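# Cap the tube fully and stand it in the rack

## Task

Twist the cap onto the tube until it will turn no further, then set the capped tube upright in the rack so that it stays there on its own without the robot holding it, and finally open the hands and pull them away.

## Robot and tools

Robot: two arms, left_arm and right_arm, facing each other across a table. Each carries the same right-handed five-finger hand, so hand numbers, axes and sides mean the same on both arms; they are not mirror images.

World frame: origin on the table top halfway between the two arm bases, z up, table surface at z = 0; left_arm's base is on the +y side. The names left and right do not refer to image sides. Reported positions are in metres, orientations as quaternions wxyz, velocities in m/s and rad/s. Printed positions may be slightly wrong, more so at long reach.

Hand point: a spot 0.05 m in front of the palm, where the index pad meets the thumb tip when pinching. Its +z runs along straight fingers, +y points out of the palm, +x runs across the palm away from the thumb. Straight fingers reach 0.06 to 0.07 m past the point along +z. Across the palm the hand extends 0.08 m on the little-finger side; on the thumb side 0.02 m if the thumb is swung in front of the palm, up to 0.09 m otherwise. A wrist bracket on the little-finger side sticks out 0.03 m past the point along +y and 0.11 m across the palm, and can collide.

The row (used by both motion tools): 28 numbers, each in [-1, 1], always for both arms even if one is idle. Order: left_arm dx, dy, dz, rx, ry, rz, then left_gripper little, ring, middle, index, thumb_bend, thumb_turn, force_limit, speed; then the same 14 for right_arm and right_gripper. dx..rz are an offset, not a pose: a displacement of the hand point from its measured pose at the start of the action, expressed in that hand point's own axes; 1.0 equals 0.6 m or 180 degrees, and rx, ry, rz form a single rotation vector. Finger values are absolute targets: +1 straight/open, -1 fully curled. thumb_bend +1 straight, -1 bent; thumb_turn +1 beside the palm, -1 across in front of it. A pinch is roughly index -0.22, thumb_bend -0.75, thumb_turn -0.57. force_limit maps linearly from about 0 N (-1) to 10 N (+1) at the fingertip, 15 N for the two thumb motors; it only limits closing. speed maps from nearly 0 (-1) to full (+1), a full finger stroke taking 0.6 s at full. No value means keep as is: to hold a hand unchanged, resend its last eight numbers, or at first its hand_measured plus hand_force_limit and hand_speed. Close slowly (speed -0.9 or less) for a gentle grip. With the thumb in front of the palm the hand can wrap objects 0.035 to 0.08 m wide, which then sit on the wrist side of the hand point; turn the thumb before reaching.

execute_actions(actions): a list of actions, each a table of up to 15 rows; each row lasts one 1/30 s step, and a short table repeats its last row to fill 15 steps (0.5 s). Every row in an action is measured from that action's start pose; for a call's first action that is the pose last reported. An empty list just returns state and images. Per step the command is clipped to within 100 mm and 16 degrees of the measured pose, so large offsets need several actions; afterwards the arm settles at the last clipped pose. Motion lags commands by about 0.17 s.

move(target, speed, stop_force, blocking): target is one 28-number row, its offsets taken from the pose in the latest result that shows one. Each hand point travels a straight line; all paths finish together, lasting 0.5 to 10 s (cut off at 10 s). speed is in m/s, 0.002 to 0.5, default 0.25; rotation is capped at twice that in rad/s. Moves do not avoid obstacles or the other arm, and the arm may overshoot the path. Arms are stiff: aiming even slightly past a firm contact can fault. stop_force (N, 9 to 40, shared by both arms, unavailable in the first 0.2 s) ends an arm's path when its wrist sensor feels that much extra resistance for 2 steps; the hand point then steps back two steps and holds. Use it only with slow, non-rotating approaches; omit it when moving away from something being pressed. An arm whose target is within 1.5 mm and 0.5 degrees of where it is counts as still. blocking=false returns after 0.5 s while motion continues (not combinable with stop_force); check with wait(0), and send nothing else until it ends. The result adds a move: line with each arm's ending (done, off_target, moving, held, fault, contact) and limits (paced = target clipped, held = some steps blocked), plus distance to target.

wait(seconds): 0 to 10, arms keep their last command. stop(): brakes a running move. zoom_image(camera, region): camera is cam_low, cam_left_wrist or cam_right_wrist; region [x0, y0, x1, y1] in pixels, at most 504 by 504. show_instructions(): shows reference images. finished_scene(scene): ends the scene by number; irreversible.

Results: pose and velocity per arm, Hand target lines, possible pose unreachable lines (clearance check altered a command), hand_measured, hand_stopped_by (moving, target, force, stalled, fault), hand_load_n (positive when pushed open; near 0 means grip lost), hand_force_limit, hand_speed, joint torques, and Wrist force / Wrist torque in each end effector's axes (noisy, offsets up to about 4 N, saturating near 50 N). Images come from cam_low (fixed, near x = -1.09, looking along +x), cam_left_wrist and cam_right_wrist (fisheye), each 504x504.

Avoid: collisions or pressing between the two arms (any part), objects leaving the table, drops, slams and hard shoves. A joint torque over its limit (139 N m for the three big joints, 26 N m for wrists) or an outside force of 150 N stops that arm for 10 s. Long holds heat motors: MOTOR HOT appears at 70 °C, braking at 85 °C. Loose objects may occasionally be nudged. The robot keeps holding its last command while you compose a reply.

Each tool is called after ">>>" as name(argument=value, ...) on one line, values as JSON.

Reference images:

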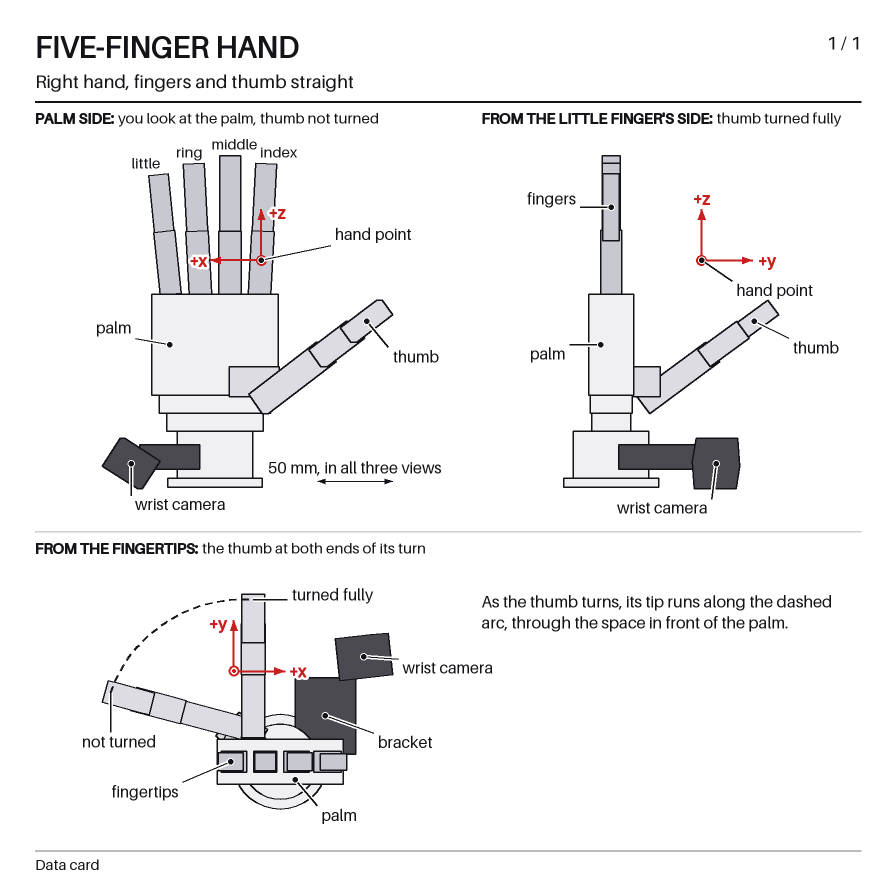

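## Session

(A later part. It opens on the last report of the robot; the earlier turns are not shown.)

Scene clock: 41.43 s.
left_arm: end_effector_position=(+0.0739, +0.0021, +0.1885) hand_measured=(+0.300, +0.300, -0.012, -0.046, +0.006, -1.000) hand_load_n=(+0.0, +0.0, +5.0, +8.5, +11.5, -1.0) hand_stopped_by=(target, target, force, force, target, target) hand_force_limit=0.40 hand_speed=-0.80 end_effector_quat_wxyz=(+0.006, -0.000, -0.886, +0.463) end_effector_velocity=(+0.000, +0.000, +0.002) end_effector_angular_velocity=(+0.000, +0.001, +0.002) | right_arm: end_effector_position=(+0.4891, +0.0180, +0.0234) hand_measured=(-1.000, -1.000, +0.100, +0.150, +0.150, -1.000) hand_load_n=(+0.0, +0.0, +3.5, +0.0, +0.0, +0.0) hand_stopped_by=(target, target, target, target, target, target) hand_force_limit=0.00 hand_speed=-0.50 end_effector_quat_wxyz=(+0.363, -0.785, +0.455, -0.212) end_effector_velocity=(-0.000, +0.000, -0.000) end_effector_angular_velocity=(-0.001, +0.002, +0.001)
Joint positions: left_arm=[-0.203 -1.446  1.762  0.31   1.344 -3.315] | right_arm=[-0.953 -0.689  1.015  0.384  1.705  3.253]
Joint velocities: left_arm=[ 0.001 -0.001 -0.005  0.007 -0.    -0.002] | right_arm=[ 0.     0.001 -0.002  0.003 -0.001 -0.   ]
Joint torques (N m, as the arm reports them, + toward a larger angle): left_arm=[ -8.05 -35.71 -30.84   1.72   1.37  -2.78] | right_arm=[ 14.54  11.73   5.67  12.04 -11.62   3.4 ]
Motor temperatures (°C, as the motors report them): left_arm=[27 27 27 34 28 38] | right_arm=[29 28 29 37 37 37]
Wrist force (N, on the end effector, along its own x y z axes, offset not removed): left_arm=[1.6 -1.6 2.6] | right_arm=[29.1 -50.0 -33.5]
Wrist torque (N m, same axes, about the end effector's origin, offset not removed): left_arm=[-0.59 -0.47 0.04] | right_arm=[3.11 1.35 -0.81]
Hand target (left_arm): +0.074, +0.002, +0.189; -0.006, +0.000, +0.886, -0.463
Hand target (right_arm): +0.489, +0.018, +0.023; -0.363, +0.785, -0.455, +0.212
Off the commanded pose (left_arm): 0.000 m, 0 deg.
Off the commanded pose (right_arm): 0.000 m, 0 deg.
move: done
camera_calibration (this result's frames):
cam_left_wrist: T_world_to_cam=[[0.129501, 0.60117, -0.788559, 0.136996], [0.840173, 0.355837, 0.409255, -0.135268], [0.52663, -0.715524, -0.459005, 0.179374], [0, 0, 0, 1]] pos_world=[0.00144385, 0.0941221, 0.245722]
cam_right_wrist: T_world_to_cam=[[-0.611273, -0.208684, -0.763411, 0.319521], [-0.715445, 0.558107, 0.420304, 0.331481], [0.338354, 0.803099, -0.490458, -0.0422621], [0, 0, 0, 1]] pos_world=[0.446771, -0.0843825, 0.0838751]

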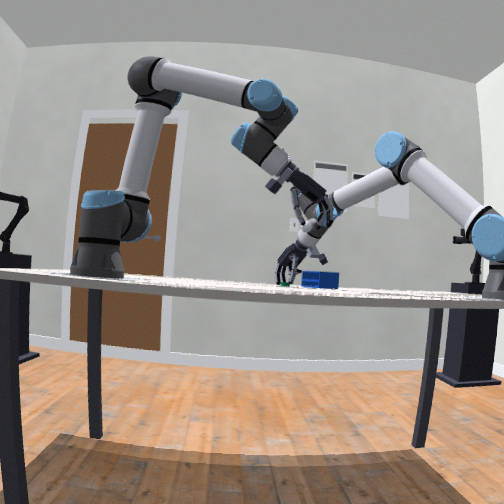

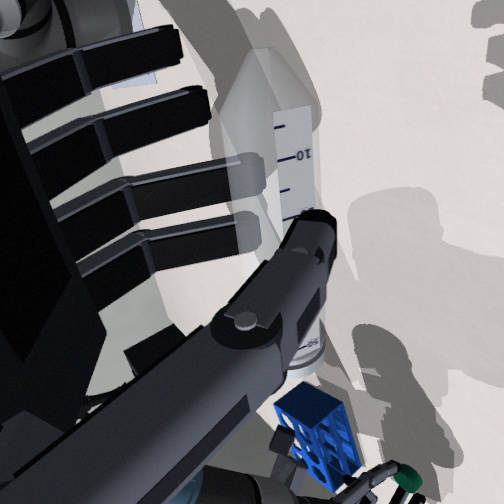

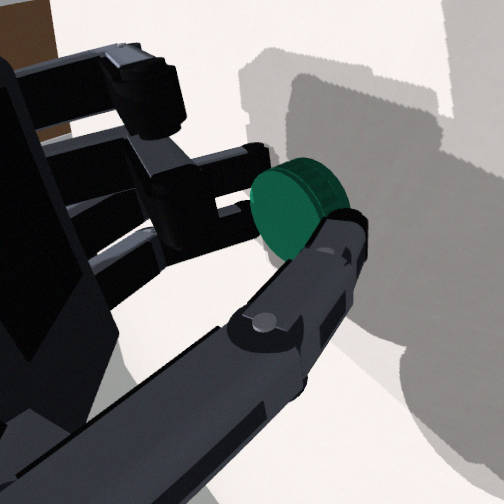

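>>> move(target=[0,0,0,0,0,0,0.3,0.3,-0.5,-0.5,0,-1,0.4,-0.8, 0,0.002,-0.004,0.065,0,0,-1,-1,0.1,0.15,0.15,-1,0,-0.5], speed=0.15)

>>> move(target=[0,0,0,0,-0.286,0.41,0.3,0.3,-0.5,-0.5,0,-1,0.4,-0.8, 0,0,0,0,0,0,-1,-1,0.1,0.15,0.15,-1,0,-0.5], speed=0.4)

>>> zoom_image(camera="cam_low", region=[265, 260, 315, 300])

Scene clock: 43.00 s.
left_arm: end_effector_position=(+0.0739, +0.0021, +0.1886) hand_measured=(+0.300, +0.300, -0.012, -0.046, +0.006, -1.000) hand_load_n=(+0.0, +0.0, +5.0, +8.5, +11.5, -1.0) hand_stopped_by=(target, target, force, force, target, target) hand_force_limit=0.40 hand_speed=-0.80 end_effector_quat_wxyz=(+0.006, -0.000, -0.886, +0.463) end_effector_velocity=(+0.000, -0.000, +0.001) end_effector_angular_velocity=(-0.002, +0.000, +0.000) | right_arm: end_effector_position=(+0.4869, +0.0167, +0.0242) hand_measured=(-1.000, -1.000, +0.100, +0.150, +0.150, -1.000) hand_load_n=(+0.0, +0.0, +0.0, +0.0, +0.0, +0.0) hand_stopped_by=(target, target, target, target, target, target) hand_force_limit=0.00 hand_speed=-0.50 end_effector_quat_wxyz=(+0.441, -0.744, +0.431, -0.257) end_effector_velocity=(+0.000, +0.000, -0.000) end_effector_angular_velocity=(+0.008, -0.010, +0.000)
Joint positions: left_arm=[-0.203 -1.446  1.762  0.31   1.344 -3.315] | right_arm=[-0.941 -0.798  1.282  0.023  1.736  3.23 ]
Joint velocities: left_arm=[ 0.    -0.002 -0.    -0.001 -0.     0.001] | right_arm=[ 0.    -0.004  0.013 -0.022  0.    -0.001]
Joint torques (N m, as the arm reports them, + toward a larger angle): left_arm=[ 10.01 -13.57  -8.47  -1.9    1.24   0.73] | right_arm=[  8.92 -56.63  -6.6   -1.9    2.88  -2.43]
Motor temperatures (°C, as the motors report them): left_arm=[27 27 27 34 28 38] | right_arm=[29 28 29 37 37 37]
Wrist force (N, on the end effector, along its own x y z axes, offset not removed): left_arm=[2.0 -1.4 2.4] | right_arm=[-1.8 -0.3 -6.2]
Wrist torque (N m, same axes, about the end effector's origin, offset not removed): left_arm=[-0.54 -0.55 0.03] | right_arm=[0.35 0.57 -0.04]
Hand target (left_arm): +0.074, +0.002, +0.189; -0.006, +0.000, +0.886, -0.463
Hand target (right_arm): +0.487, +0.017, +0.024; -0.441, +0.744, -0.431, +0.257
Off the commanded pose (left_arm): 0.000 m, 0 deg.
Off the commanded pose (right_arm): 0.000 m, 0 deg.
move: done
camera_calibration (this result's frames):
cam_left_wrist: T_world_to_cam=[[0.129411, 0.6011, -0.788627, 0.137057], [0.840212, 0.355883, 0.409134, -0.135244], [0.526589, -0.71556, -0.458996, 0.179414], [0, 0, 0, 1]] pos_world=[0.00141963, 0.0941282, 0.24577]
cam_right_wrist: T_world_to_cam=[[-0.46628, -0.126086, -0.875606, 0.249152], [-0.783021, 0.519413, 0.342181, 0.365701], [0.411657, 0.84517, -0.34092, -0.0800891], [0, 0, 0, 1]] pos_world=[0.435495, -0.0908464, 0.0657191]

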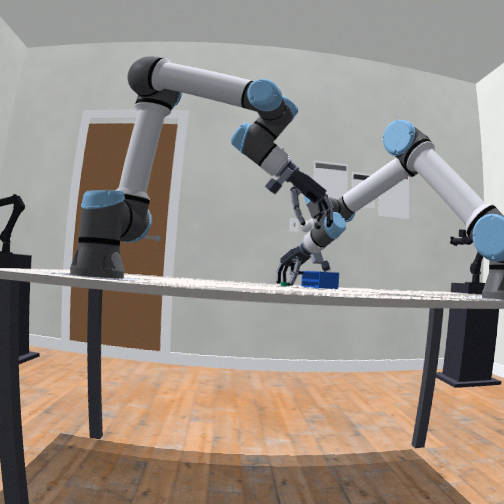

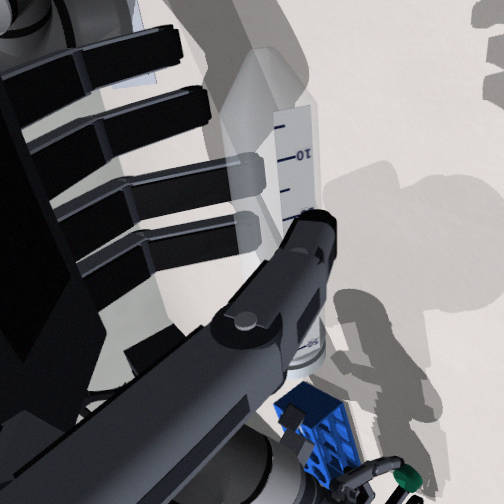

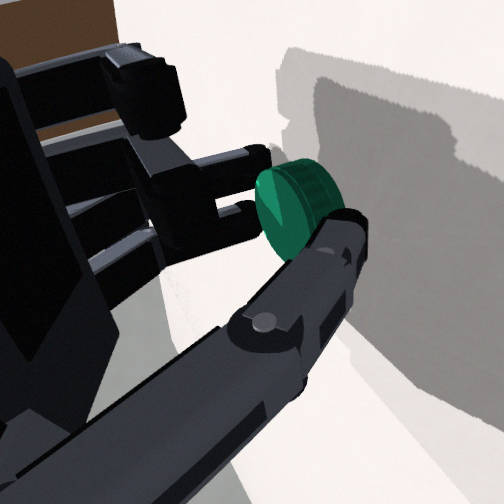

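Scene clock: 46.07 s.
left_arm: end_effector_position=(+0.0740, +0.0023, +0.1881) hand_measured=(+0.300, +0.300, -0.012, -0.046, +0.006, -1.000) hand_load_n=(+0.0, +0.0, +5.0, +8.0, +11.5, -1.5) hand_stopped_by=(target, target, force, force, target, target) hand_force_limit=0.40 hand_speed=-0.80 end_effector_quat_wxyz=(+0.622, +0.327, +0.630, -0.331) end_effector_velocity=(-0.000, -0.000, -0.000) end_effector_angular_velocity=(-0.015, -0.011, -0.006) | right_arm: end_effector_position=(+0.4869, +0.0167, +0.0242) hand_measured=(-1.000, -1.000, +0.100, +0.150, +0.150, -1.000) hand_load_n=(+0.0, +0.0, +0.0, +0.0, +0.0, +0.0) hand_stopped_by=(target, target, target, target, target, target) hand_force_limit=0.00 hand_speed=-0.50 end_effector_quat_wxyz=(+0.441, -0.744, +0.431, -0.257) end_effector_velocity=(+0.000, -0.000, +0.000) end_effector_angular_velocity=(-0.001, -0.002, -0.001)
Joint positions: left_arm=[-0.589 -1.223  2.104 -0.854  0.292 -1.607] | right_arm=[-0.941 -0.798  1.282  0.023  1.736  3.23 ]
Joint velocities: left_arm=[ 0.001 -0.002  0.024 -0.087  0.007  0.064] | right_arm=[-0.    -0.    -0.    -0.     0.002 -0.001]
Joint torques (N m, as the arm reports them, + toward a larger angle): left_arm=[ 11.   -38.67  -3.93  -2.69   1.69   2.51] | right_arm=[ -2.36 -38.43 -30.51   1.5    0.1    2.24]
Motor temperatures (°C, as the motors report them): left_arm=[27 27 27 34 28 38] | right_arm=[29 28 29 37 37 37]
Wrist force (N, on the end effector, along its own x y z axes, offset not removed): left_arm=[1.6 -1.5 1.5] | right_arm=[-0.3 -2.9 0.2]
Wrist torque (N m, same axes, about the end effector's origin, offset not removed): left_arm=[-0.56 -0.48 0.01] | right_arm=[-0.46 0.24 0.22]
Hand target (left_arm): +0.074, +0.002, +0.188; +0.622, +0.327, +0.629, -0.331
Hand target (right_arm): +0.487, +0.017, +0.024; -0.441, +0.744, -0.431, +0.257
Off the commanded pose (left_arm): 0.001 m, 0 deg.
Off the commanded pose (right_arm): 0.000 m, 0 deg.
move: done
camera_calibration (this result's frames):
cam_left_wrist: T_world_to_cam=[[0.792235, 0.597454, 0.124149, -0.0842206], [-0.404859, 0.362406, 0.839495, -0.124033], [0.456567, -0.71534, 0.528995, -0.00137873], [0, 0, 0, 1]] pos_world=[0.017136, 0.094282, 0.115311]
cam_right_wrist: T_world_to_cam=[[-0.466277, -0.126088, -0.875607, 0.24915], [-0.783022, 0.519414, 0.342178, 0.365698], [0.411658, 0.845169, -0.340921, -0.0800901], [0, 0, 0, 1]] pos_world=[0.435492, -0.0908441, 0.0657194]

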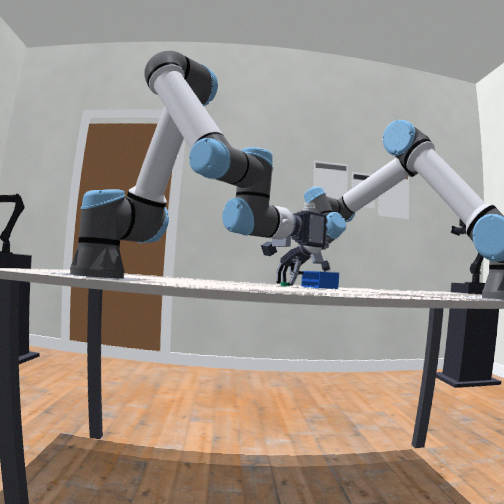

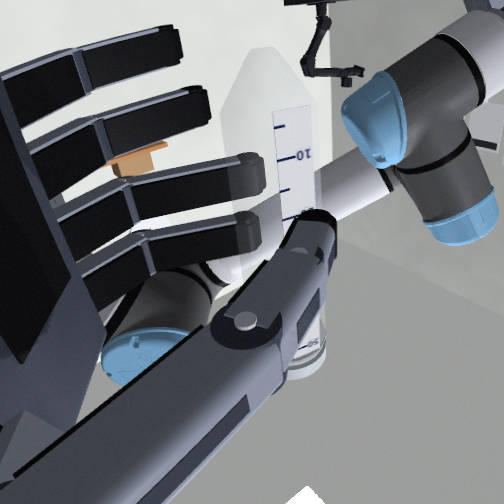

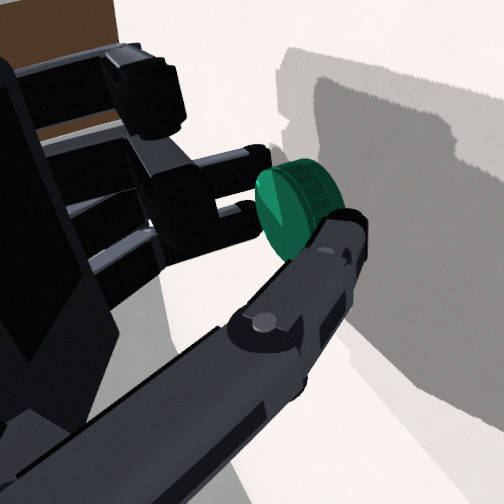

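Region (265, 260, 315, 300) of cam_low's 504x504 image, scaled by 10.080, with more detail than that image has; it fills the top 403 rows of this view, and the rest is white.

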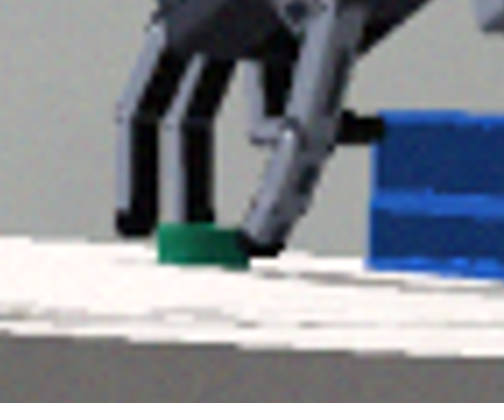

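>>> move(target=[0,0,0,0.36,0,0,0.3,0.3,-0.5,-0.5,0,-1,0.4,-0.8, 0,0.0037,0.002,0,0,0,-1,-1,0.1,0.15,0.15,-1,0,-0.5], speed=0.3)

>>> move(target=[0,0,0,0,0,0,0.3,0.3,-0.5,-0.5,0,-1,0.4,-0.8, 0,0,0,0,0,0,-1,-1,-0.4,-0.4,0.15,-1,0,-0.85])

>>> zoom_image(camera="cam_low", region=[265, 260, 315, 300])

Scene clock: 48.87 s.
left_arm: end_effector_position=(+0.0743, +0.0026, +0.1890) hand_measured=(+0.300, +0.300, -0.012, -0.046, +0.006, -1.000) hand_load_n=(+0.0, +0.0, +5.0, +8.0, +11.5, -1.5) hand_stopped_by=(target, target, force, force, target, target) hand_force_limit=0.40 hand_speed=-0.80 end_effector_quat_wxyz=(+0.350, +0.610, +0.355, -0.616) end_effector_velocity=(-0.000, -0.001, -0.000) end_effector_angular_velocity=(+0.001, -0.000, -0.012) | right_arm: end_effector_position=(+0.4868, +0.0167, +0.0216) hand_measured=(-1.000, -1.000, +0.100, +0.150, +0.150, -1.000) hand_load_n=(+0.0, +0.0, +0.0, +0.0, +0.0, +0.0) hand_stopped_by=(target, target, target, target, target, target) hand_force_limit=0.00 hand_speed=-0.50 end_effector_quat_wxyz=(+0.441, -0.744, +0.431, -0.257) end_effector_velocity=(+0.000, -0.001, -0.000) end_effector_angular_velocity=(-0.002, +0.000, +0.000)
Joint positions: left_arm=[ 0.059 -1.369  2.329 -0.965  2.07  -1.582] | right_arm=[-0.941 -0.795  1.284  0.019  1.736  3.23 ]
Joint velocities: left_arm=[ 0.009  0.005 -0.007  0.003  0.02   0.   ] | right_arm=[-0.001 -0.     0.     0.002 -0.    -0.002]
Joint torques (N m, as the arm reports them, + toward a larger angle): left_arm=[ 12.54  -9.51 -23.5    0.03   1.36   2.96] | right_arm=[ -5.79 -38.77  -6.87  -1.75  -0.7    2.01]
Motor temperatures (°C, as the motors report them): left_arm=[27 27 27 34 28 38] | right_arm=[29 28 29 37 37 37]
Wrist force (N, on the end effector, along its own x y z axes, offset not removed): left_arm=[1.9 -0.4 2.4] | right_arm=[-1.8 -1.9 0.3]
Wrist torque (N m, same axes, about the end effector's origin, offset not removed): left_arm=[-0.45 -0.48 0.06] | right_arm=[-0.33 0.25 -0.14]
Hand target (left_arm): +0.074, +0.002, +0.189; +0.350, +0.610, +0.354, -0.616
Hand target (right_arm): +0.487, +0.017, +0.022; -0.441, +0.744, -0.431, +0.257
Off the commanded pose (left_arm): 0.001 m, 0 deg.
Off the commanded pose (right_arm): 0.000 m, 0 deg.
move: done
camera_calibration (this result's frames):
cam_left_wrist: T_world_to_cam=[[0.879177, -0.460024, 0.124203, -0.0884508], [0.159365, 0.529525, 0.83319, -0.165934], [-0.449056, -0.712728, 0.538858, 0.0635856], [0, 0, 0, 1]] pos_world=[0.132761, 0.092496, 0.114977]
cam_right_wrist: T_world_to_cam=[[-0.466277, -0.126088, -0.875607, 0.246934], [-0.783022, 0.519414, 0.342178, 0.366557], [0.411658, 0.845169, -0.34092, -0.0809372], [0, 0, 0, 1]] pos_world=[0.43548, -0.0908539, 0.0631968]

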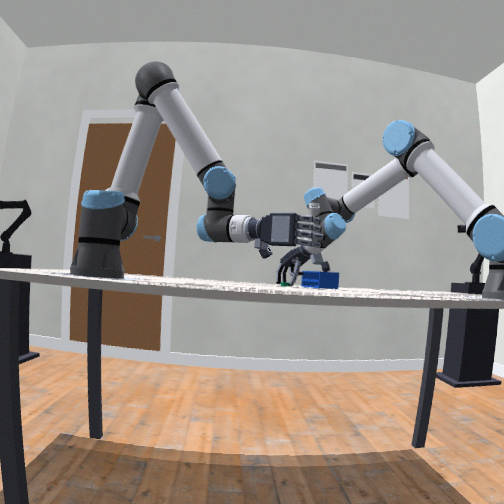

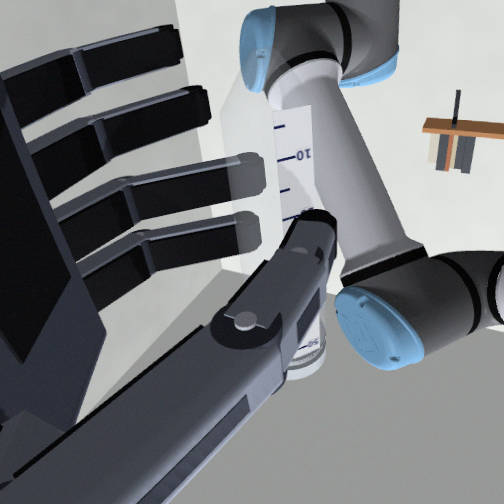

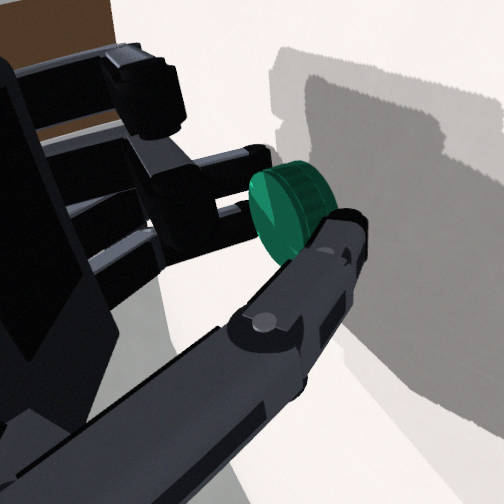

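Scene clock: 49.87 s.
left_arm: end_effector_position=(+0.0743, +0.0026, +0.1890) hand_measured=(+0.300, +0.300, -0.012, -0.046, +0.006, -1.000) hand_load_n=(+0.0, +0.0, +5.0, +8.0, +11.5, -1.5) hand_stopped_by=(target, target, force, force, target, target) hand_force_limit=0.40 hand_speed=-0.80 end_effector_quat_wxyz=(+0.350, +0.610, +0.355, -0.616) end_effector_velocity=(-0.000, +0.000, -0.000) end_effector_angular_velocity=(+0.001, +0.001, -0.000) | right_arm: end_effector_position=(+0.4868, +0.0167, +0.0216) hand_measured=(-1.000, -1.000, -0.014, -0.030, +0.154, -1.000) hand_load_n=(+0.0, +0.0, +3.0, +6.5, +5.5, +0.5) hand_stopped_by=(target, target, force, force, target, target) hand_force_limit=0.00 hand_speed=-0.85 end_effector_quat_wxyz=(+0.441, -0.744, +0.431, -0.257) end_effector_velocity=(-0.000, +0.000, -0.001) end_effector_angular_velocity=(-0.000, +0.001, +0.001)
Joint positions: left_arm=[ 0.059 -1.369  2.329 -0.965  2.07  -1.582] | right_arm=[-0.941 -0.795  1.284  0.018  1.736  3.23 ]
Joint velocities: left_arm=[-0.     0.001  0.    -0.    -0.    -0.001] | right_arm=[ 0.     0.001 -0.    -0.    -0.001  0.   ]
Joint torques (N m, as the arm reports them, + toward a larger angle): left_arm=[ -9.89 -32.95  -3.29  -3.43  -1.64   0.55] | right_arm=[ -6.   -39.12  -7.44  -0.22  -0.87   2.07]
Motor temperatures (°C, as the motors report them): left_arm=[27 27 27 34 28 38] | right_arm=[29 28 29 37 37 37]
Wrist force (N, on the end effector, along its own x y z axes, offset not removed): left_arm=[2.0 -0.9 1.7] | right_arm=[-1.7 -4.3 -2.1]
Wrist torque (N m, same axes, about the end effector's origin, offset not removed): left_arm=[-0.50 -0.59 0.00] | right_arm=[0.39 0.27 0.24]
Hand target (left_arm): +0.074, +0.003, +0.189; +0.350, +0.610, +0.355, -0.616
Hand target (right_arm): +0.487, +0.017, +0.022; -0.441, +0.744, -0.431, +0.257
Off the commanded pose (left_arm): 0.000 m, 0 deg.
Off the commanded pose (right_arm): 0.000 m, 0 deg.
move: done
camera_calibration (this result's frames):
cam_left_wrist: T_world_to_cam=[[0.879173, -0.460019, 0.12425, -0.0884597], [0.159328, 0.529544, 0.833185, -0.165932], [-0.449077, -0.712717, 0.538855, 0.0635875], [0, 0, 0, 1]] pos_world=[0.132765, 0.0924951, 0.114979]
cam_right_wrist: T_world_to_cam=[[-0.466252, -0.126067, -0.875623, 0.246931], [-0.783032, 0.519406, 0.342168, 0.366563], [0.411668, 0.845177, -0.340888, -0.0809494], [0, 0, 0, 1]] pos_world=[0.435487, -0.0908487, 0.0631976]

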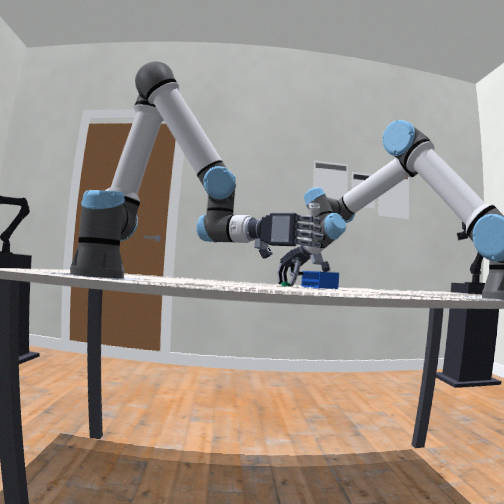

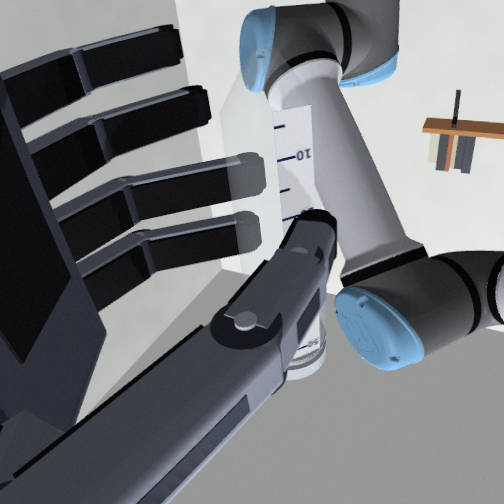

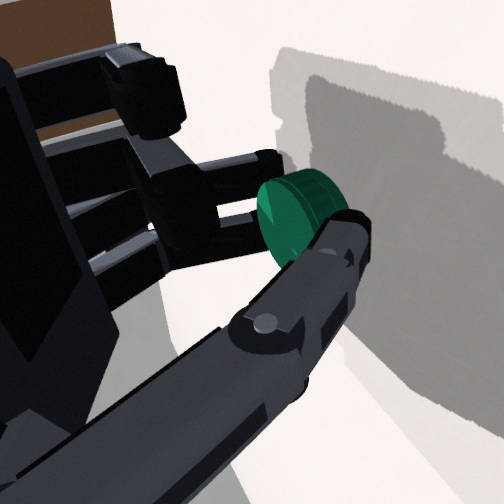

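Region (265, 260, 315, 300) of cam_low's 504x504 image, scaled by 10.080, with more detail than that image has; it fills the top 403 rows of this view, and the rest is white.

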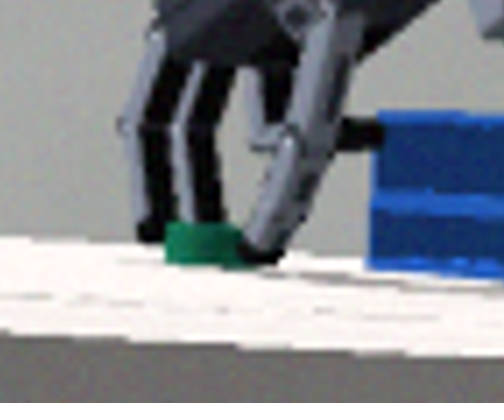

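>>> move(target=[0.08,0,0,0,0,0,0.3,0.3,-0.5,-0.5,0,-1,0.4,-0.8, 0,-0.22,-0.12,0,0,0,-1,-1,-0.4,-0.4,0.15,-1,0,-0.85], speed=0.15)

>>> move(target=[0,0,0,0,0,0,0.3,0.3,-0.5,-0.5,0,-1,0.4,-0.8, -0.297,0.191,-0.606,0,-0.512,-0.279,-1,-1,-0.4,-0.4,0.15,-1,0,-0.85], speed=0.3)

>>> zoom_image(camera="cam_low", region=[275, 180, 365, 270])

Scene clock: 52.93 s.
left_arm: end_effector_position=(+0.0739, +0.0027, +0.1410) hand_measured=(+0.300, +0.300, -0.012, -0.046, +0.006, -1.000) hand_load_n=(+0.0, +0.0, +5.0, +8.0, +11.5, -1.5) hand_stopped_by=(target, target, force, force, target, target) hand_force_limit=0.40 hand_speed=-0.80 end_effector_quat_wxyz=(+0.350, +0.610, +0.355, -0.616) end_effector_velocity=(+0.000, -0.000, -0.001) end_effector_angular_velocity=(-0.001, +0.000, +0.001) | right_arm: end_effector_position=(+0.4869, +0.0170, +0.1718) hand_measured=(-1.000, -1.000, -0.014, -0.030, +0.154, -1.000) hand_load_n=(+0.0, +0.0, +2.5, +5.0, +7.5, +0.5) hand_stopped_by=(target, target, force, force, target, target) hand_force_limit=0.00 hand_speed=-0.85 end_effector_quat_wxyz=(+0.441, -0.744, +0.431, -0.257) end_effector_velocity=(+0.000, -0.000, +0.002) end_effector_angular_velocity=(-0.001, +0.001, -0.001)
Joint positions: left_arm=[ 0.058 -1.233  2.358 -1.13   2.069 -1.582] | right_arm=[-0.941 -0.918  1.094  0.332  1.736  3.23 ]
Joint velocities: left_arm=[ 0.001  0.002  0.    -0.003 -0.    -0.   ] | right_arm=[-0.    -0.001 -0.006  0.007  0.     0.   ]
Joint torques (N m, as the arm reports them, + toward a larger angle): left_arm=[ -9.42 -14.91   1.53  -3.62  -1.72  -2.73] | right_arm=[  9.25 -55.85 -32.25   1.81   2.91   2.3 ]
Motor temperatures (°C, as the motors report them): left_arm=[27 27 27 34 28 38] | right_arm=[29 28 29 37 37 37]
Wrist force (N, on the end effector, along its own x y z axes, offset not removed): left_arm=[0.2 -1.9 1.6] | right_arm=[2.3 1.1 -3.5]
Wrist torque (N m, same axes, about the end effector's origin, offset not removed): left_arm=[-0.66 -0.25 -0.12] | right_arm=[0.34 0.15 0.22]
Hand target (left_arm): +0.074, +0.003, +0.141; +0.350, +0.610, +0.355, -0.616
Hand target (right_arm): +0.487, +0.017, +0.172; -0.441, +0.744, -0.431, +0.257
Off the commanded pose (left_arm): 0.000 m, 0 deg.
Off the commanded pose (right_arm): 0.000 m, 0 deg.
move: done
camera_calibration (this result's frames):
cam_left_wrist: T_world_to_cam=[[0.879141, -0.460003, 0.124534, -0.0821002], [0.159111, 0.529645, 0.833163, -0.125938], [-0.449216, -0.712653, 0.538824, 0.0893661], [0, 0, 0, 1]] pos_world=[0.13236, 0.0926233, 0.0669988]
cam_right_wrist: T_world_to_cam=[[-0.46619, -0.126021, -0.875663, 0.378457], [-0.783063, 0.519373, 0.342145, 0.315065], [0.411678, 0.845204, -0.340809, -0.0301347], [0, 0, 0, 1]] pos_world=[0.435555, -0.0904727, 0.213332]

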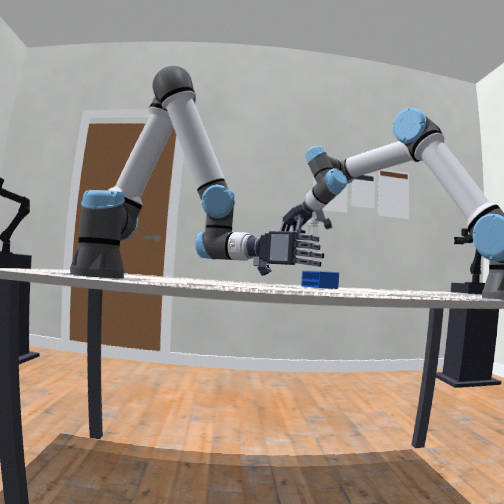

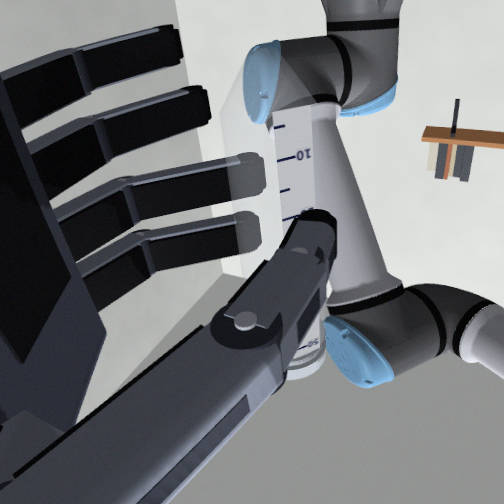

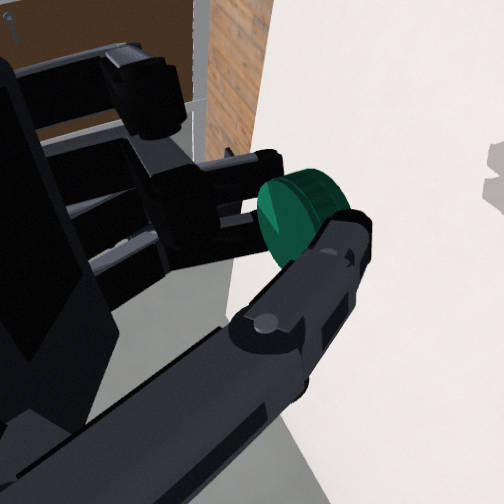

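Scene clock: 56.63 s.
left_arm: end_effector_position=(+0.0739, +0.0027, +0.1410) hand_measured=(+0.300, +0.300, -0.012, -0.046, +0.006, -1.000) hand_load_n=(+0.0, +0.0, +5.0, +8.0, +11.5, -1.5) hand_stopped_by=(target, target, force, force, target, target) hand_force_limit=0.40 hand_speed=-0.80 end_effector_quat_wxyz=(+0.350, +0.610, +0.355, -0.616) end_effector_velocity=(+0.000, +0.000, -0.000) end_effector_angular_velocity=(+0.000, -0.000, -0.000) | right_arm: end_effector_position=(+0.0738, -0.0135, +0.2453) hand_measured=(-1.000, -1.000, -0.014, -0.030, +0.154, -1.000) hand_load_n=(+0.0, +0.0, +2.5, +5.0, +7.5, +0.5) hand_stopped_by=(target, target, force, force, target, target) hand_force_limit=0.00 hand_speed=-0.85 end_effector_quat_wxyz=(-0.472, +0.796, +0.327, -0.194) end_effector_velocity=(-0.001, -0.000, +0.000) end_effector_angular_velocity=(-0.001, +0.001, +0.012)
Joint positions: left_arm=[ 0.058 -1.233  2.358 -1.13   2.069 -1.582] | right_arm=[-0.84  -0.987  1.228  1.277  0.501  1.63 ]
Joint velocities: left_arm=[ 0.     0.001 -0.     0.     0.     0.   ] | right_arm=[ 0.002  0.006 -0.005  0.018 -0.    -0.02 ]
Joint torques (N m, as the arm reports them, + toward a larger angle): left_arm=[ -8.47 -36.21  -9.7    0.26  -1.54   2.67] | right_arm=[  8.14 -30.66 -28.52   4.39   1.4   -2.43]
Motor temperatures (°C, as the motors report them): left_arm=[27 27 27 34 28 38] | right_arm=[29 28 29 37 37 37]
Wrist force (N, on the end effector, along its own x y z axes, offset not removed): left_arm=[1.4 -1.9 1.5] | right_arm=[3.5 0.1 -5.1]
Wrist torque (N m, same axes, about the end effector's origin, offset not removed): left_arm=[-0.52 -0.47 -0.04] | right_arm=[0.32 -0.29 0.35]
Hand target (left_arm): +0.074, +0.003, +0.141; +0.350, +0.610, +0.355, -0.616
Hand target (right_arm): +0.074, -0.014, +0.245; -0.472, +0.795, +0.327, -0.194
Off the commanded pose (left_arm): 0.000 m, 0 deg.
Off the commanded pose (right_arm): 0.000 m, 0 deg.
move: done
camera_calibration (this result's frames):
cam_left_wrist: T_world_to_cam=[[0.879141, -0.460004, 0.124529, -0.0820968], [0.159111, 0.529636, 0.833168, -0.125938], [-0.449216, -0.712658, 0.538817, 0.0893724], [0, 0, 0, 1]] pos_world=[0.13236, 0.0926283, 0.0669954]
cam_right_wrist: T_world_to_cam=[[0.239887, -0.419949, -0.87527, 0.19019], [-0.300307, -0.889474, 0.344459, -0.072917], [-0.923185, 0.180218, -0.339487, 0.280015], [0, 0, 0, 1]] pos_world=[0.190984, -0.0354514, 0.286646]

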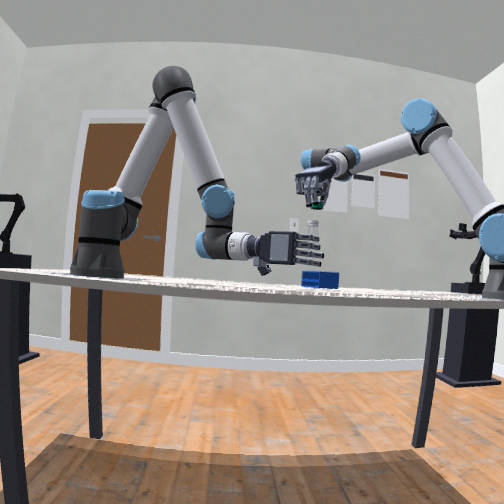

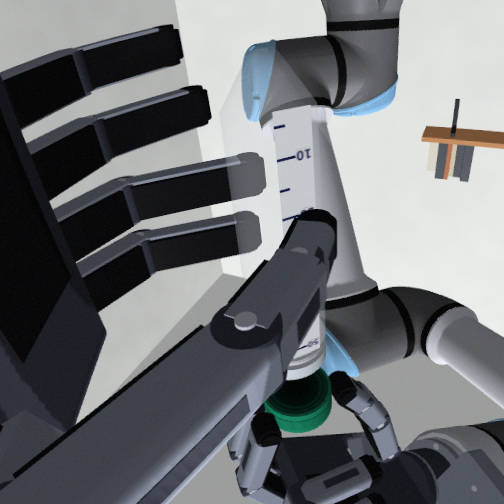

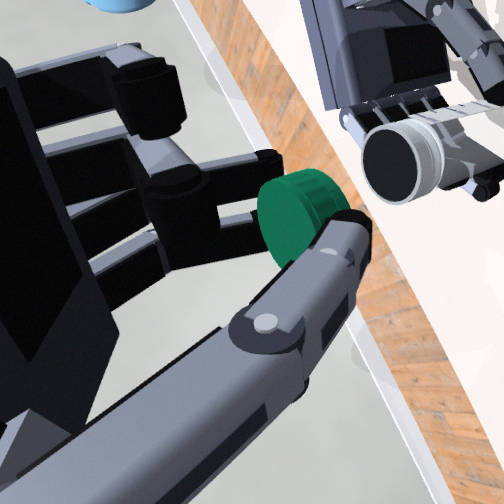

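Region (275, 180, 365, 270) of cam_low's 504x504 image, scaled by 5.600, with more detail than that image has.

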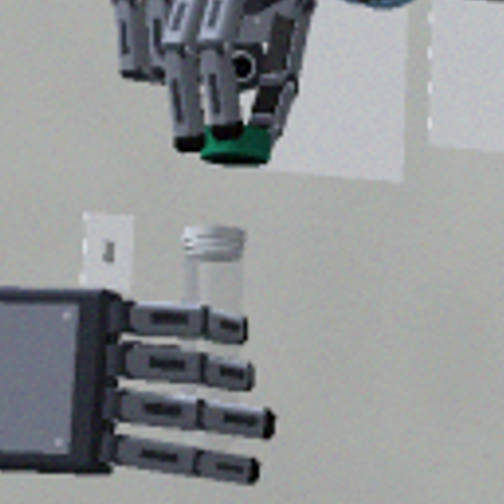

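>>> move(target=[0,0,0,0,0,0,0.3,0.3,-0.5,-0.5,0,-1,0.4,-0.8, 0.0153,0.036,0.021,0,0,0,-1,-1,-0.4,-0.4,0.15,-1,0,-0.85], speed=0.05)

>>> zoom_image(camera="cam_low", region=[290, 195, 340, 245])

>>> zoom_image(camera="cam_left_wrist", region=[230, 300, 380, 450])

Scene clock: 58.03 s.
left_arm: end_effector_position=(+0.0739, +0.0027, +0.1410) hand_measured=(+0.300, +0.300, -0.012, -0.046, +0.006, -1.000) hand_load_n=(+0.0, +0.0, +5.0, +8.0, +11.5, -1.5) hand_stopped_by=(target, target, force, force, target, target) hand_force_limit=0.40 hand_speed=-0.80 end_effector_quat_wxyz=(+0.350, +0.610, +0.355, -0.616) end_effector_velocity=(-0.000, +0.000, -0.000) end_effector_angular_velocity=(+0.000, -0.000, -0.000) | right_arm: end_effector_position=(+0.0797, -0.0067, +0.2204) hand_measured=(-1.000, -1.000, -0.014, -0.030, +0.154, -1.000) hand_load_n=(+0.0, +0.0, +2.5, +5.0, +7.5, +0.5) hand_stopped_by=(target, target, force, force, target, target) hand_force_limit=0.00 hand_speed=-0.85 end_effector_quat_wxyz=(-0.472, +0.796, +0.327, -0.194) end_effector_velocity=(+0.000, +0.000, -0.001) end_effector_angular_velocity=(+0.000, +0.000, -0.000)
Joint positions: left_arm=[ 0.058 -1.233  2.358 -1.13   2.069 -1.582] | right_arm=[-0.839 -0.949  1.231  1.235  0.501  1.632]
Joint velocities: left_arm=[-0.  0. -0.  0.  0.  0.] | right_arm=[ 0.     0.002 -0.    -0.003 -0.     0.   ]
Joint torques (N m, as the arm reports them, + toward a larger angle): left_arm=[ -8.28 -35.56 -11.01   0.61  -1.38   2.62] | right_arm=[  8.63 -32.36 -22.65   0.52  -1.36   2.23]
Motor temperatures (°C, as the motors report them): left_arm=[27 27 27 34 28 38] | right_arm=[29 28 29 37 37 37]
Wrist force (N, on the end effector, along its own x y z axes, offset not removed): left_arm=[0.6 -1.3 0.6] | right_arm=[-0.6 -1.5 0.0]
Wrist torque (N m, same axes, about the end effector's origin, offset not removed): left_arm=[-0.48 -0.33 -0.06] | right_arm=[-0.11 0.47 -0.03]
Hand target (left_arm): +0.074, +0.003, +0.141; +0.350, +0.610, +0.355, -0.616
Hand target (right_arm): +0.080, -0.007, +0.220; -0.472, +0.796, +0.327, -0.194
Off the commanded pose (left_arm): 0.000 m, 0 deg.
Off the commanded pose (right_arm): 0.000 m, 0 deg.
move: done
camera_calibration (this result's frames):
cam_left_wrist: T_world_to_cam=[[0.879141, -0.460004, 0.124529, -0.0820968], [0.159111, 0.529636, 0.833168, -0.125938], [-0.449216, -0.712658, 0.538817, 0.0893724], [0, 0, 0, 1]] pos_world=[0.13236, 0.0926283, 0.0669954]
cam_right_wrist: T_world_to_cam=[[0.239819, -0.420078, -0.875227, 0.16985], [-0.300259, -0.889428, 0.34462, -0.0565646], [-0.923218, 0.180148, -0.339434, 0.275806], [0, 0, 0, 1]] pos_world=[0.196911, -0.0286456, 0.261769]

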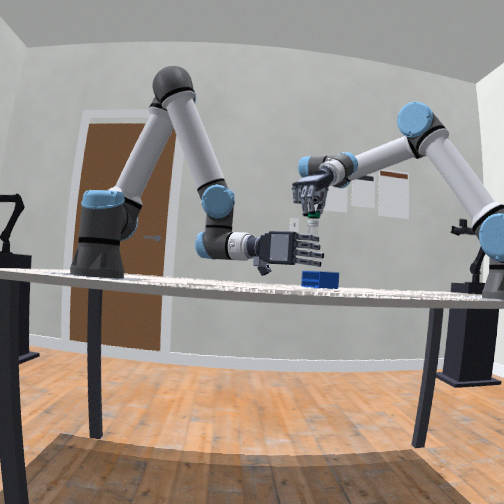

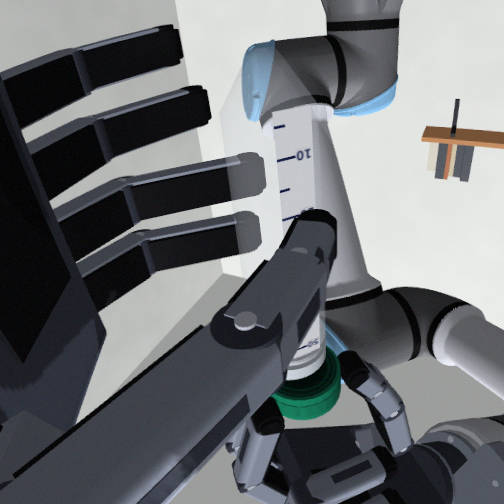

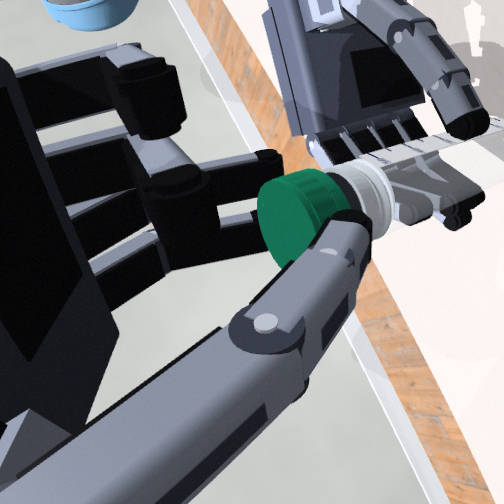

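Region (290, 195, 340, 245) of cam_low's 504x504 image, scaled by 10.080, with more detail than that image has.

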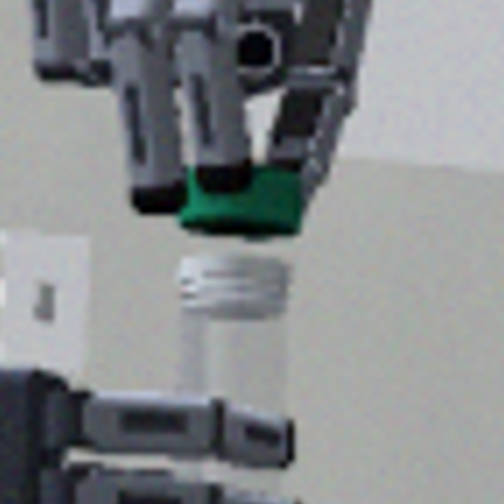

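Region (230, 300, 380, 450) of cam_left_wrist's 504x504 image, scaled by 3.360, with more detail than that image has.

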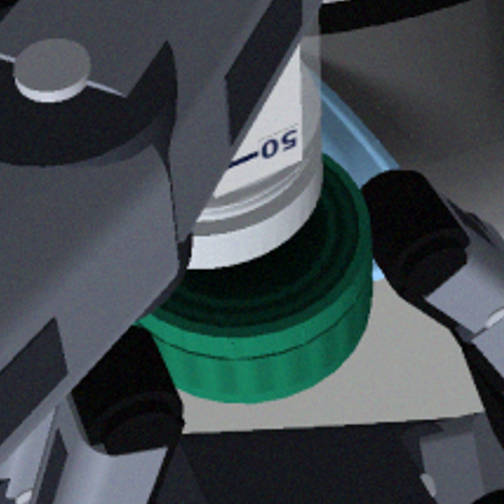

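>>> move(target=[0,0,0,0,0,0,0.3,0.3,-0.5,-0.5,0,-1,0.4,-0.8, -0.004,0.006,0.0097,0,0,0,-1,-1,-0.4,-0.4,0.15,-1,0,-0.85], speed=0.02)

>>> zoom_image(camera="cam_low", region=[290, 195, 340, 245])

>>> zoom_image(camera="cam_left_wrist", region=[230, 300, 380, 450])

Scene clock: 59.10 s.
left_arm: end_effector_position=(+0.0739, +0.0027, +0.1410) hand_measured=(+0.300, +0.300, -0.012, -0.046, +0.006, -1.000) hand_load_n=(+0.0, +0.0, +5.0, +8.0, +11.5, -1.5) hand_stopped_by=(target, target, force, force, target, target) hand_force_limit=0.40 hand_speed=-0.80 end_effector_quat_wxyz=(+0.350, +0.610, +0.355, -0.616) end_effector_velocity=(+0.000, +0.000, -0.000) end_effector_angular_velocity=(+0.000, +0.001, +0.000) | right_arm: end_effector_position=(+0.0758, -0.0060, +0.2146) hand_measured=(-1.000, -1.000, -0.014, -0.030, +0.154, -1.000) hand_load_n=(+0.0, +0.0, +2.5, +5.0, +7.5, +0.5) hand_stopped_by=(target, target, force, force, target, target) hand_force_limit=0.00 hand_speed=-0.85 end_effector_quat_wxyz=(-0.472, +0.796, +0.327, -0.194) end_effector_velocity=(-0.001, +0.000, -0.001) end_effector_angular_velocity=(-0.000, -0.000, -0.002)
Joint positions: left_arm=[ 0.058 -1.233  2.358 -1.13   2.069 -1.582] | right_arm=[-0.832 -0.949  1.244  1.211  0.501  1.645]
Joint velocities: left_arm=[ 0.     0.     0.    -0.     0.    -0.001] | right_arm=[ 0.002 -0.001  0.004 -0.009  0.     0.007]
Joint torques (N m, as the arm reports them, + toward a larger angle): left_arm=[ -9.36 -35.32 -10.75   0.56  -1.43   2.83] | right_arm=[  7.44 -50.3   -6.63   0.58   1.3    2.25]
Motor temperatures (°C, as the motors report them): left_arm=[27 27 27 34 28 38] | right_arm=[29 28 29 37 37 37]
Wrist force (N, on the end effector, along its own x y z axes, offset not removed): left_arm=[0.6 -0.8 0.4] | right_arm=[0.1 -3.5 1.6]
Wrist torque (N m, same axes, about the end effector's origin, offset not removed): left_arm=[-0.41 -0.27 -0.05] | right_arm=[-0.35 0.36 0.16]
Hand target (left_arm): +0.074, +0.003, +0.141; +0.350, +0.610, +0.355, -0.616
Hand target (right_arm): +0.076, -0.006, +0.214; -0.472, +0.796, +0.327, -0.194
Off the commanded pose (left_arm): 0.000 m, 0 deg.
Off the commanded pose (right_arm): 0.000 m, 0 deg.
move: done
camera_calibration (this result's frames):
cam_left_wrist: T_world_to_cam=[[0.879141, -0.460004, 0.124529, -0.0820967], [0.159111, 0.529636, 0.833168, -0.125938], [-0.449216, -0.712658, 0.538816, 0.0893725], [0, 0, 0, 1]] pos_world=[0.13236, 0.0926283, 0.0669953]
cam_right_wrist: T_world_to_cam=[[0.239794, -0.4201, -0.875223, 0.166036], [-0.300192, -0.88943, 0.344672, -0.0551611], [-0.923246, 0.180085, -0.339391, 0.270068], [0, 0, 0, 1]] pos_world=[0.192966, -0.0279454, 0.255989]

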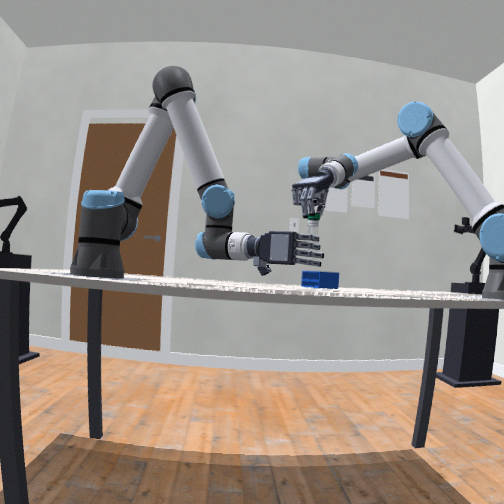

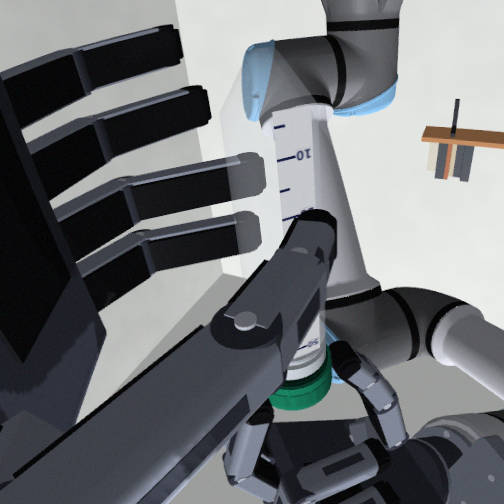

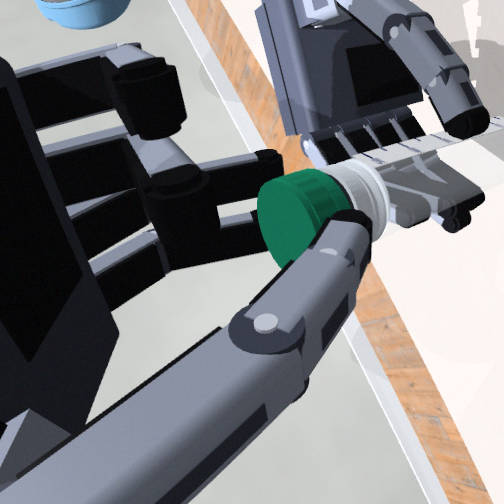

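Region (290, 195, 340, 245) of cam_low's 504x504 image, scaled by 10.080, with more detail than that image has.

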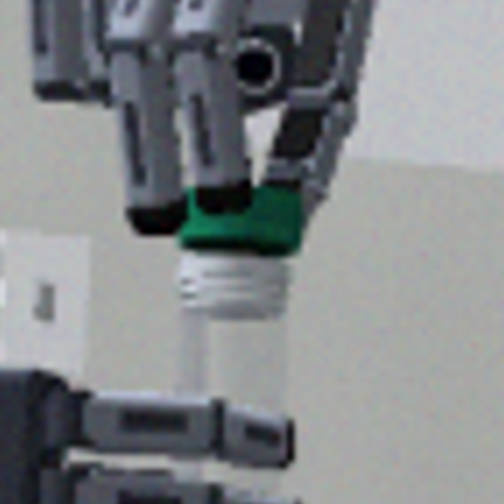

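Region (230, 300, 380, 450) of cam_left_wrist's 504x504 image, scaled by 3.360, with more detail than that image has.

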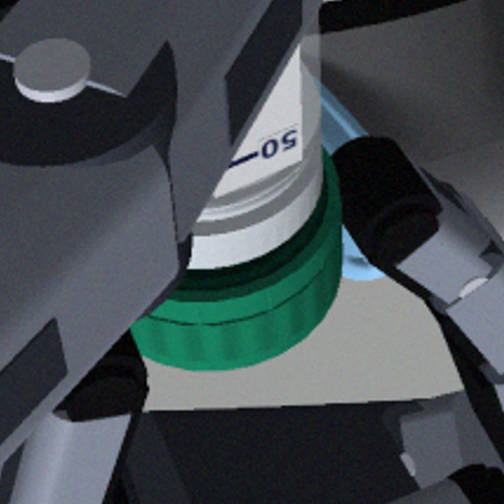

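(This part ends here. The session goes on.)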